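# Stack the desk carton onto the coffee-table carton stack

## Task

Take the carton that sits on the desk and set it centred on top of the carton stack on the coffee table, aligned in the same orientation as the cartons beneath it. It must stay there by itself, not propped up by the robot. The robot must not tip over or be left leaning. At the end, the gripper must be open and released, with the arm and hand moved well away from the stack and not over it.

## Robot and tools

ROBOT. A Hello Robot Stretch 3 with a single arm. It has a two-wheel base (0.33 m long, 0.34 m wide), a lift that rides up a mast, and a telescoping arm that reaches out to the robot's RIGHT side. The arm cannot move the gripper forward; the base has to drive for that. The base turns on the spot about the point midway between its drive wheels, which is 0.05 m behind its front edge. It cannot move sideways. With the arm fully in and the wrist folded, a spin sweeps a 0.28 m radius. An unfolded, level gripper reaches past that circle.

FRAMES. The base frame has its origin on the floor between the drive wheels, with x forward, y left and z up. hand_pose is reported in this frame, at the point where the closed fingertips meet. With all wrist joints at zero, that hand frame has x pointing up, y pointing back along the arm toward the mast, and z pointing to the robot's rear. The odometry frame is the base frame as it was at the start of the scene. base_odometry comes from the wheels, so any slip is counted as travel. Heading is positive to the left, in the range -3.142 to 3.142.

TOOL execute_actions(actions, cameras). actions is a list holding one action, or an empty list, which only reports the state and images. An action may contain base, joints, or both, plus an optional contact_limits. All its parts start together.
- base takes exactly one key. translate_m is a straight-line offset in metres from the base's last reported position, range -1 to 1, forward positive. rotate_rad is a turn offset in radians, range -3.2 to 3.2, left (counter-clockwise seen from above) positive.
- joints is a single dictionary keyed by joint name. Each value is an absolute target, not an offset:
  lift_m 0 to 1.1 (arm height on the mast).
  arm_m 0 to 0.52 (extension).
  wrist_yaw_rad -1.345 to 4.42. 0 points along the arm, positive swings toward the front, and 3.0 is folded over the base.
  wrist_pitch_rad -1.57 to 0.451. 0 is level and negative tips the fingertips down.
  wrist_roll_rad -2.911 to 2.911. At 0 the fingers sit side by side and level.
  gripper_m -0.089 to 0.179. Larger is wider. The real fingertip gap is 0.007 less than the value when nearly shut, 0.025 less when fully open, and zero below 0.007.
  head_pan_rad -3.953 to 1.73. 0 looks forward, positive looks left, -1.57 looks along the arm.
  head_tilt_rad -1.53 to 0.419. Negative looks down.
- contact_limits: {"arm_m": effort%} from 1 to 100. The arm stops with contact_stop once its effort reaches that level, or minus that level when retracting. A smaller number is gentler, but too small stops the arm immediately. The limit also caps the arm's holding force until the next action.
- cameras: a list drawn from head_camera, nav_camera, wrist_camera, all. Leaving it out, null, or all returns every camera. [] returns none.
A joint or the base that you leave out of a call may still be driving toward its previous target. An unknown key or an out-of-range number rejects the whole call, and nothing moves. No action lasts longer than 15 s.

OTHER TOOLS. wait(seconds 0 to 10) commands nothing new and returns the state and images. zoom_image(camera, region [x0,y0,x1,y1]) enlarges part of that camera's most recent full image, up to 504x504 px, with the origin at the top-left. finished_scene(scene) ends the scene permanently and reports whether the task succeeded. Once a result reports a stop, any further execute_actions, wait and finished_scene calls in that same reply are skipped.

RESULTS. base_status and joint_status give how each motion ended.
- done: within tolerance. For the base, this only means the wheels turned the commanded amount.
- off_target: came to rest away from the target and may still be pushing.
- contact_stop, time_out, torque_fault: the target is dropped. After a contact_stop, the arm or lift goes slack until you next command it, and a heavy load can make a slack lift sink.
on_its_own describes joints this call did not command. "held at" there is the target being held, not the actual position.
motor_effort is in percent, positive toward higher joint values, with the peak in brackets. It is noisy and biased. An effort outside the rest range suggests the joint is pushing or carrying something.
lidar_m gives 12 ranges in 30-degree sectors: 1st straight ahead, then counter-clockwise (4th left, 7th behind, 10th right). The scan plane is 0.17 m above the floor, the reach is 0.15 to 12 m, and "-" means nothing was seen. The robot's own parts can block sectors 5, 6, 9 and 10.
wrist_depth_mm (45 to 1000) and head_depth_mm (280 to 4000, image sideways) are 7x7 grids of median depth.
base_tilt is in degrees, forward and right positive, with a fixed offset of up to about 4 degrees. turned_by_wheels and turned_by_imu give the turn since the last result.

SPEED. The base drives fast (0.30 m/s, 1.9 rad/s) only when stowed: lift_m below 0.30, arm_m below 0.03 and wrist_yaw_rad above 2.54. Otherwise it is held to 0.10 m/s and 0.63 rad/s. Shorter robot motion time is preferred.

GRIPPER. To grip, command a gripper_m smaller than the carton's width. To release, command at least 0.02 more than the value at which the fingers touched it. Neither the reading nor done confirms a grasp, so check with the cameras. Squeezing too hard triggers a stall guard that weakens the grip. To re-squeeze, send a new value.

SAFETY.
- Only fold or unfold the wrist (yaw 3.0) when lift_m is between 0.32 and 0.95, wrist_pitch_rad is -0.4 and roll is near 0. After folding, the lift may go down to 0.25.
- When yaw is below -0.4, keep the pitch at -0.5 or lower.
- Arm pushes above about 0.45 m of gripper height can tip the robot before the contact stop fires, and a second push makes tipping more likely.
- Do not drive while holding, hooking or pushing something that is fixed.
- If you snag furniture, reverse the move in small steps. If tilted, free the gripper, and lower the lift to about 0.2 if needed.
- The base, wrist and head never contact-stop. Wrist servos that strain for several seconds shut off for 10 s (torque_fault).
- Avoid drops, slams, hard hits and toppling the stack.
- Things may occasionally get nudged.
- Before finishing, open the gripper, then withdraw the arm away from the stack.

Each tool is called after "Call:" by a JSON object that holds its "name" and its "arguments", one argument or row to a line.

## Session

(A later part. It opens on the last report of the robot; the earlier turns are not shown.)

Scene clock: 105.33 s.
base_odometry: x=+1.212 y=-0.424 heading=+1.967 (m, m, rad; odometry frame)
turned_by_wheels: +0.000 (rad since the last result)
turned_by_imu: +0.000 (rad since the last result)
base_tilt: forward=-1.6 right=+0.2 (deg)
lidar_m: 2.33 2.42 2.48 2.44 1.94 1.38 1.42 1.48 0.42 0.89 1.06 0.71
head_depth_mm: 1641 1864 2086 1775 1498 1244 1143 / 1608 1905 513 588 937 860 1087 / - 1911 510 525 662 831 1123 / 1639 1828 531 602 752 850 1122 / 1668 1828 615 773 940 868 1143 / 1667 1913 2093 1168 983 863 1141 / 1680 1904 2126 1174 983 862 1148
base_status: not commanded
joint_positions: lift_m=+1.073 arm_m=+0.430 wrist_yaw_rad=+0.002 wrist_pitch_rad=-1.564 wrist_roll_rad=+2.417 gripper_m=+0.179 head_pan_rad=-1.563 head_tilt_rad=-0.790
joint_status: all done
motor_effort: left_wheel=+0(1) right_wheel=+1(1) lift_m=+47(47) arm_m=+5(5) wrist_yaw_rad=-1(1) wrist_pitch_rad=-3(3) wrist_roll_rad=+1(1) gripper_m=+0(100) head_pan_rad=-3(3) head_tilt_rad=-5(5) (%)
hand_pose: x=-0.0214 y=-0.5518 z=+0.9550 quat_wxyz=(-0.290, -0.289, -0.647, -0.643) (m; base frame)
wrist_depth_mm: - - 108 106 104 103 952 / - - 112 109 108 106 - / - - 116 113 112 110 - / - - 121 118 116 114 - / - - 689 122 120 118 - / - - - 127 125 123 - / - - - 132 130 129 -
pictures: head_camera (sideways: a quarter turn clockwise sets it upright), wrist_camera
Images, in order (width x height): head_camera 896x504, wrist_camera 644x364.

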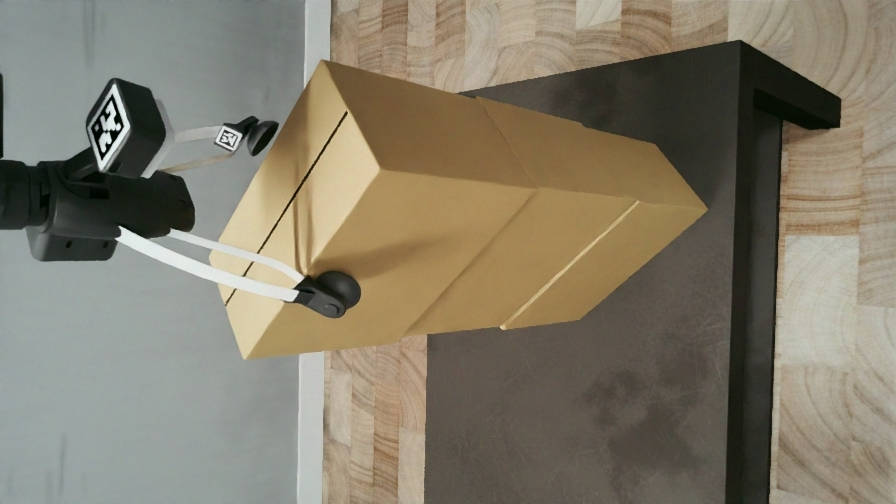

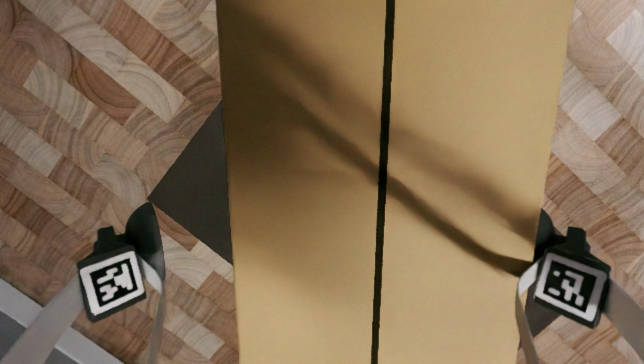

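Call:
{"name": "execute_actions", "arguments": {
  "actions": [
    {"joints":{"arm_m":0.405}}
  ],
  "cameras": ["wrist_camera"]
}}

Call:
{"name": "execute_actions", "arguments": {
  "actions": [
    {"joints":{"lift_m":1.1}}
  ],
  "cameras": ["wrist_camera","head_camera"]
}}

Scene clock: 107.23 s.
base_odometry: x=+1.212 y=-0.424 heading=+1.967 (m, m, rad; odometry frame)
turned_by_wheels: +0.000 (rad since the last result)
turned_by_imu: +0.000 (rad since the last result)
base_tilt: forward=-1.6 right=+0.0 (deg)
lidar_m: 2.33 2.43 2.48 2.44 1.94 1.38 1.42 1.48 0.42 0.89 1.06 0.71
head_depth_mm: 1645 1859 2075 1798 1517 1246 1144 / 1651 1918 514 583 940 862 1096 / - 1924 514 522 656 829 1126 / 1614 1826 532 600 754 846 1123 / 1665 1846 606 774 937 867 1142 / 1675 1905 2095 1170 984 864 1145 / 1665 1909 2132 1174 983 863 1136
base_status: not commanded
joint_positions: lift_m=+1.073 arm_m=+0.405 wrist_yaw_rad=+0.002 wrist_pitch_rad=-1.564 wrist_roll_rad=+2.417 gripper_m=+0.179 head_pan_rad=-1.563 head_tilt_rad=-0.790
joint_status: all done
motor_effort: left_wheel=-1(0) right_wheel=+1(1) lift_m=+47(47) arm_m=-6(6) wrist_yaw_rad=-1(1) wrist_pitch_rad=-3(3) wrist_roll_rad=+1(1) gripper_m=+1(1) head_pan_rad=-3(2) head_tilt_rad=-5(4) (%)
hand_pose: x=-0.0214 y=-0.5277 z=+0.9550 quat_wxyz=(-0.290, -0.289, -0.647, -0.643) (m; base frame)
wrist_depth_mm: - - 108 106 106 105 977 / - - 111 110 109 109 - / - - 116 114 113 114 - / - - 120 118 117 118 - / - - 125 123 121 122 - / - - 130 128 127 128 - / - - 135 134 132 727 -
pictures: wrist_camera
Images, in order (width x height): wrist_camera 644x364.

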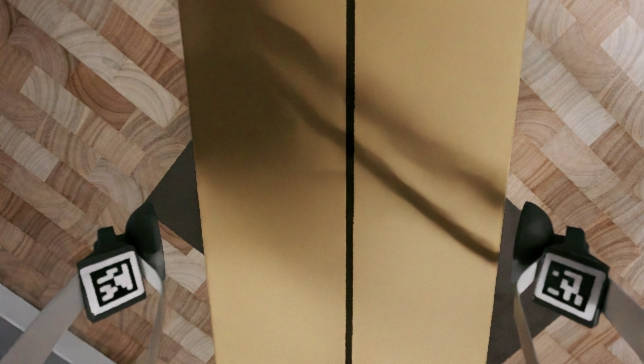

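Scene clock: 108.27 s.
base_odometry: x=+1.212 y=-0.424 heading=+1.967 (m, m, rad; odometry frame)
turned_by_wheels: +0.000 (rad since the last result)
turned_by_imu: +0.000 (rad since the last result)
base_tilt: forward=-1.6 right=+0.0 (deg)
lidar_m: 2.34 2.43 2.48 2.45 1.94 1.38 1.42 1.48 0.42 0.89 1.05 0.71
head_depth_mm: 1642 1870 2064 1801 1508 1247 1142 / 1602 1865 522 585 940 865 1089 / - 1893 514 523 656 829 1125 / 1661 1835 532 601 751 844 1126 / 1654 1848 608 775 938 866 1145 / 1658 1888 2101 1170 980 865 1140 / 1666 1923 2114 1174 987 864 1142
base_status: not commanded
joint_positions: lift_m=+1.100 arm_m=+0.405 wrist_yaw_rad=+0.002 wrist_pitch_rad=-1.564 wrist_roll_rad=+2.417 gripper_m=+0.179 head_pan_rad=-1.563 head_tilt_rad=-0.790
joint_status: all done
motor_effort: left_wheel=+0(1) right_wheel=+0(1) lift_m=+47(48) arm_m=-6(6) wrist_yaw_rad=-2(1) wrist_pitch_rad=-3(3) wrist_roll_rad=+1(1) gripper_m=+0(0) head_pan_rad=-3(3) head_tilt_rad=-4(4) (%)
hand_pose: x=-0.0214 y=-0.5277 z=+0.9820 quat_wxyz=(-0.290, -0.289, -0.647, -0.643) (m; base frame)
wrist_depth_mm: - - 133 131 130 - - / - - 138 136 135 - - / - - 143 141 140 - - / - - 150 146 145 - - / - - 155 152 151 694 - / - - - 158 156 746 - / - - - 165 163 767 -
pictures: head_camera (sideways: a quarter turn clockwise sets it upright), wrist_camera
Images, in order (width x height): head_camera 896x504, wrist_camera 644x364.

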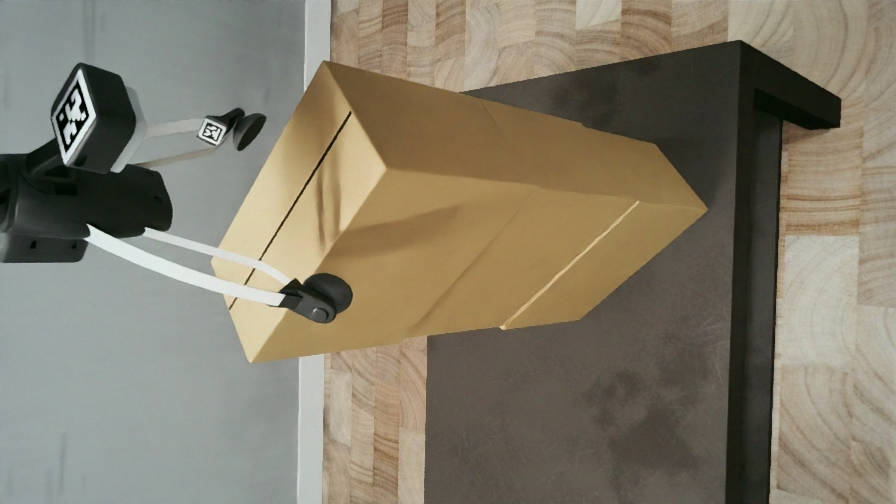

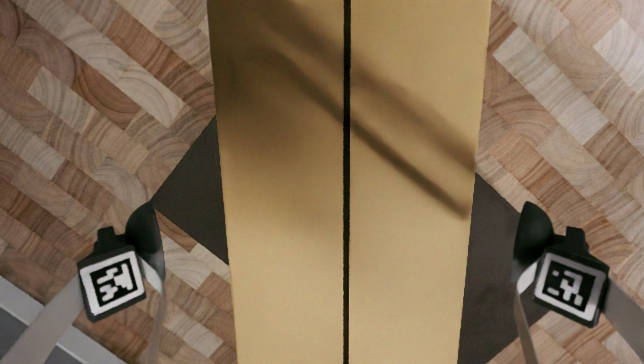

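Call:
{"name": "execute_actions", "arguments": {
  "actions": [
    {"base":{"translate_m":-0.03},"joints":{"arm_m":0.371}}
  ],
  "cameras": ["wrist_camera"]
}}

Call:
{"name": "execute_actions", "arguments": {
  "actions": [
    {"base":{"translate_m":-0.03},"joints":{"arm_m":0.337}}
  ],
  "cameras": ["wrist_camera"]
}}

Call:
{"name": "execute_actions", "arguments": {
  "actions": [
    {"base":{"translate_m":-0.03},"joints":{"arm_m":0.303}}
  ],
  "cameras": ["wrist_camera","head_camera"]
}}

Scene clock: 111.90 s.
base_odometry: x=+1.224 y=-0.451 heading=+1.967 (m, m, rad; odometry frame)
turned_by_wheels: +0.000 (rad since the last result)
turned_by_imu: -0.001 (rad since the last result)
base_tilt: forward=-1.6 right=+0.0 (deg)
lidar_m: 2.37 2.46 2.50 2.44 1.90 1.36 1.39 1.45 0.41 0.89 1.07 0.73
head_depth_mm: 1631 1861 2089 1794 1508 1306 1146 / 1588 1914 2041 1669 1005 867 1099 / - 1927 513 538 697 844 1125 / 1646 1868 515 551 689 839 1120 / 1661 1834 573 689 912 862 1146 / 1665 1900 2065 1166 987 864 1141 / 1670 1919 2105 1173 985 866 1141
base_status: done
joint_positions: lift_m=+1.100 arm_m=+0.371 wrist_yaw_rad=+0.002 wrist_pitch_rad=-1.564 wrist_roll_rad=+2.417 gripper_m=+0.179 head_pan_rad=-1.563 head_tilt_rad=-0.790
joint_status: all done
motor_effort: left_wheel=-1(4) right_wheel=+1(3) lift_m=+47(46) arm_m=-6(7) wrist_yaw_rad=-1(1) wrist_pitch_rad=-3(3) wrist_roll_rad=+1(1) gripper_m=+1(1) head_pan_rad=-3(4) head_tilt_rad=-5(5) (%)
hand_pose: x=-0.0214 y=-0.4937 z=+0.9820 quat_wxyz=(-0.290, -0.289, -0.647, -0.643) (m; base frame)
wrist_depth_mm: - - - - - - - / - - - 648 - - - / - - 144 141 139 - - / - - 149 146 145 - - / - - 155 152 150 697 - / - - 733 158 156 729 - / - - - 164 163 740 -
pictures: wrist_camera
Images, in order (width x height): wrist_camera 644x364.

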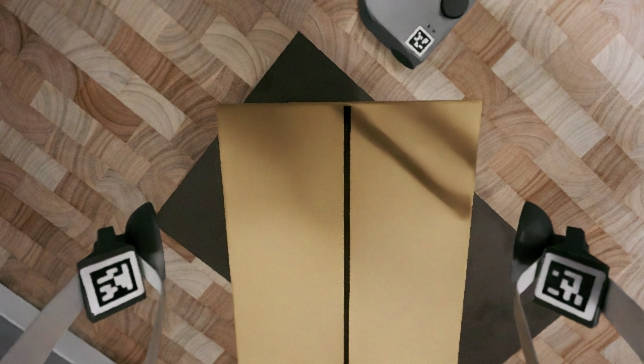

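Scene clock: 114.57 s.
base_odometry: x=+1.235 y=-0.479 heading=+1.966 (m, m, rad; odometry frame)
turned_by_wheels: +0.000 (rad since the last result)
turned_by_imu: -0.001 (rad since the last result)
base_tilt: forward=-1.5 right=+0.1 (deg)
lidar_m: 2.39 2.49 2.51 2.43 1.86 1.33 1.36 1.42 0.39 0.88 1.10 0.76
head_depth_mm: 1637 1855 2079 1799 1498 1307 1141 / 1622 1954 2078 1799 1412 877 1100 / - 1945 527 580 798 863 1106 / 1613 1882 515 523 659 837 1120 / 1671 1820 552 625 818 862 1144 / 1655 1866 609 1113 984 862 1140 / 1661 1915 2126 1172 980 863 1141
base_status: done
joint_positions: lift_m=+1.100 arm_m=+0.337 wrist_yaw_rad=+0.002 wrist_pitch_rad=-1.564 wrist_roll_rad=+2.417 gripper_m=+0.179 head_pan_rad=-1.563 head_tilt_rad=-0.790
joint_status: all done
motor_effort: left_wheel=-1(5) right_wheel=+1(1) lift_m=+46(47) arm_m=-6(7) wrist_yaw_rad=-2(2) wrist_pitch_rad=-3(3) wrist_roll_rad=+1(1) gripper_m=+0(1) head_pan_rad=-4(3) head_tilt_rad=-5(5) (%)
hand_pose: x=-0.0214 y=-0.4597 z=+0.9820 quat_wxyz=(-0.290, -0.289, -0.647, -0.643) (m; base frame)
wrist_depth_mm: - - - - - - - / - - - - - - - / - - - 673 - - - / - - 691 186 182 - - / - - 156 151 150 708 - / - - 739 158 157 738 - / - - - 165 163 766 -
pictures: wrist_camera
Images, in order (width x height): wrist_camera 644x364.

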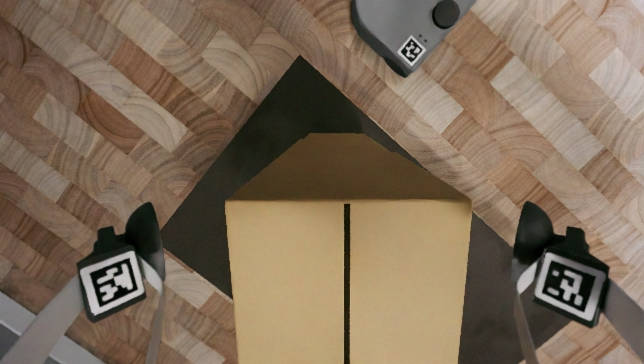

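Scene clock: 117.23 s.
base_odometry: x=+1.247 y=-0.507 heading=+1.966 (m, m, rad; odometry frame)
turned_by_wheels: +0.000 (rad since the last result)
turned_by_imu: -0.001 (rad since the last result)
base_tilt: forward=-1.7 right=+0.1 (deg)
lidar_m: 2.42 2.53 2.52 2.43 1.81 1.30 1.33 1.39 0.38 0.43 1.11 0.78
head_depth_mm: 1614 1893 2096 1795 1512 1296 1136 / 1633 1953 2069 1819 1476 1260 1144 / - - 2064 1104 958 864 1100 / 1594 1885 514 543 679 834 1122 / 1662 1809 529 574 732 845 1139 / 1663 1824 567 739 958 863 1137 / 1670 1884 2091 1169 979 862 1146
base_status: done
joint_positions: lift_m=+1.100 arm_m=+0.303 wrist_yaw_rad=+0.002 wrist_pitch_rad=-1.564 wrist_roll_rad=+2.417 gripper_m=+0.179 head_pan_rad=-1.563 head_tilt_rad=-0.790
joint_status: all done
motor_effort: left_wheel=-1(5) right_wheel=+1(2) lift_m=+47(47) arm_m=-6(6) wrist_yaw_rad=-1(1) wrist_pitch_rad=-3(3) wrist_roll_rad=+1(1) gripper_m=+0(1) head_pan_rad=-3(3) head_tilt_rad=-5(4) (%)
hand_pose: x=-0.0214 y=-0.4257 z=+0.9820 quat_wxyz=(-0.290, -0.289, -0.647, -0.643) (m; base frame)
wrist_depth_mm: - - - - - - - / - - - - - - - / - - - 679 - - - / - - 704 397 695 - - / - - 712 225 243 - - / - - 739 160 159 720 - / - - - 166 163 751 -
pictures: head_camera (sideways: a quarter turn clockwise sets it upright), wrist_camera
Images, in order (width x height): head_camera 896x504, wrist_camera 644x364.

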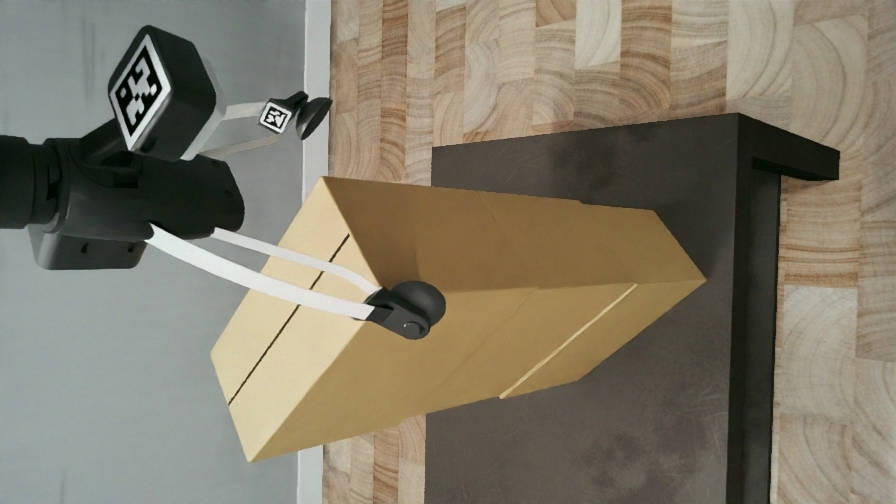

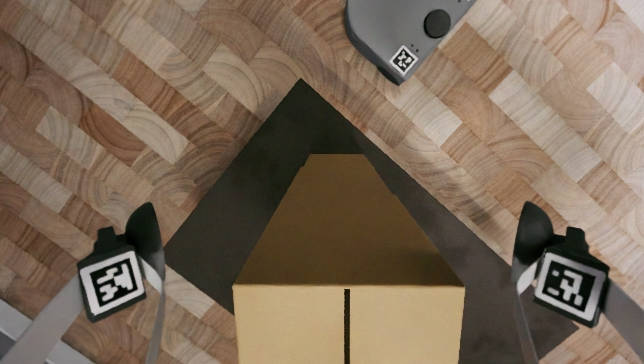

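Nearly clear; one more diagonal step, then retract and back away.

Call:
{"name": "execute_actions", "arguments": {
  "actions": [
    {"base":{"translate_m":-0.04},"joints":{"arm_m":0.258}}
  ],
  "cameras": ["wrist_camera"]
}}

Call:
{"name": "execute_actions", "arguments": {
  "actions": [
    {"base":{"translate_m":-0.2},"joints":{"arm_m":0.0,"head_pan_rad":-1.2}}
  ],
  "cameras": ["head_camera"]
}}

Scene clock: 119.27 s.
base_odometry: x=+1.262 y=-0.544 heading=+1.966 (m, m, rad; odometry frame)
turned_by_wheels: +0.000 (rad since the last result)
turned_by_imu: -0.001 (rad since the last result)
base_tilt: forward=-1.7 right=+0.0 (deg)
lidar_m: 2.47 2.56 2.52 2.43 1.76 1.27 1.30 1.35 0.38 0.37 1.13 0.82
head_depth_mm: 1642 1794 2068 1787 1503 1302 1135 / 1659 - 2064 1796 1506 1299 1143 / - - 2115 1762 1006 860 1102 / 1606 1870 532 601 746 843 1126 / 1661 1880 515 521 665 847 1144 / 1643 1830 533 612 918 866 1141 / 1680 1866 602 1139 980 863 1145
base_status: done
joint_positions: lift_m=+1.100 arm_m=+0.258 wrist_yaw_rad=+0.002 wrist_pitch_rad=-1.564 wrist_roll_rad=+2.417 gripper_m=+0.179 head_pan_rad=-1.563 head_tilt_rad=-0.790
joint_status: all done
motor_effort: left_wheel=+0(4) right_wheel=+1(1) lift_m=+47(46) arm_m=-6(5) wrist_yaw_rad=-1(2) wrist_pitch_rad=-3(3) wrist_roll_rad=+1(1) gripper_m=+1(0) head_pan_rad=-2(3) head_tilt_rad=-4(4) (%)
hand_pose: x=-0.0214 y=-0.3807 z=+0.9820 quat_wxyz=(-0.290, -0.289, -0.647, -0.643) (m; base frame)
wrist_depth_mm: - - - - - - - / - - - - - - - / - - - 804 - - - / - - - 677 - - - / - - 727 383 720 - - / - - 751 268 725 739 - / - - - 205 215 758 -
pictures: wrist_camera
Images, in order (width x height): wrist_camera 644x364.

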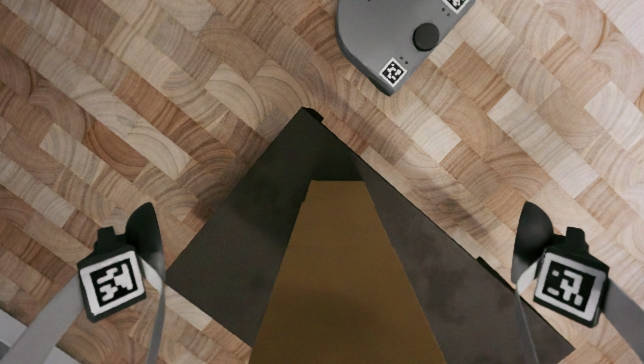

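Scene clock: 122.77 s.
base_odometry: x=+1.339 y=-0.728 heading=+1.966 (m, m, rad; odometry frame)
turned_by_wheels: +0.000 (rad since the last result)
turned_by_imu: -0.002 (rad since the last result)
base_tilt: forward=-1.5 right=+0.0 (deg)
lidar_m: 2.66 2.77 2.61 2.40 1.13 1.13 1.10 1.14 1.57 0.38 0.38 1.00
head_depth_mm: 1592 1803 2006 1898 - - 1092 / 1652 1876 2079 1831 1420 1327 1102 / 1735 1944 2154 1175 985 1134 1187 / 1793 2019 2078 1117 940 881 1143 / 1868 2000 552 633 785 1115 1136 / 1929 676 573 1109 981 1228 1146 / 2016 2347 2241 1176 984 1290 1146
base_status: done
joint_positions: lift_m=+1.100 arm_m=+0.001 wrist_yaw_rad=+0.002 wrist_pitch_rad=-1.564 wrist_roll_rad=+2.417 gripper_m=+0.179 head_pan_rad=-1.207 head_tilt_rad=-0.790
joint_status: all done
motor_effort: left_wheel=+0(6) right_wheel=+1(4) lift_m=+47(47) arm_m=-6(8) wrist_yaw_rad=-1(1) wrist_pitch_rad=-3(3) wrist_roll_rad=+1(1) gripper_m=+0(0) head_pan_rad=+4(29) head_tilt_rad=-4(4) (%)
hand_pose: x=-0.0214 y=-0.1232 z=+0.9820 quat_wxyz=(-0.290, -0.289, -0.647, -0.643) (m; base frame)
wrist_depth_mm: - - - - - - - / - - - - - - - / - - - - - - - / - - - - - - - / - - - - - - - / - - - 755 - - - / - - 796 714 796 - -
pictures: head_camera (sideways: a quarter turn clockwise sets it upright)
Images, in order (width x height): head_camera 896x504.

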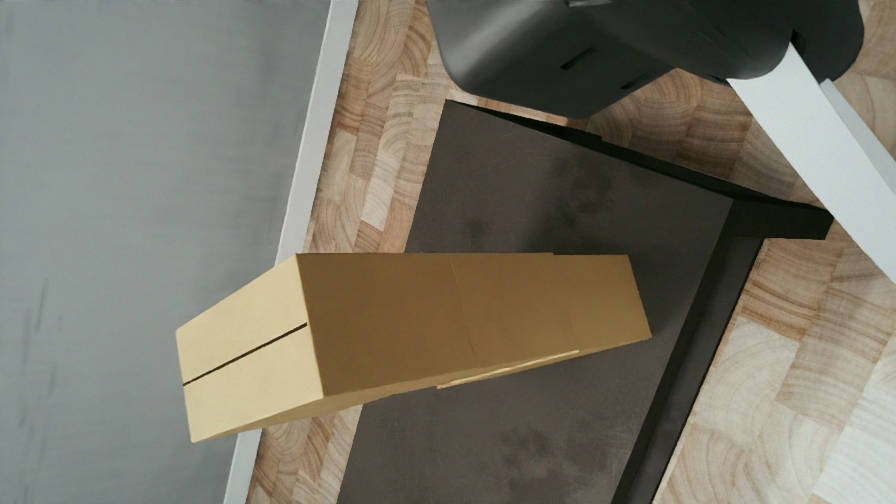

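Squarely stacked.

Call:
{"name": "finished_scene", "arguments": {
  "scene": 1
}}

The scene is finished: the task was done.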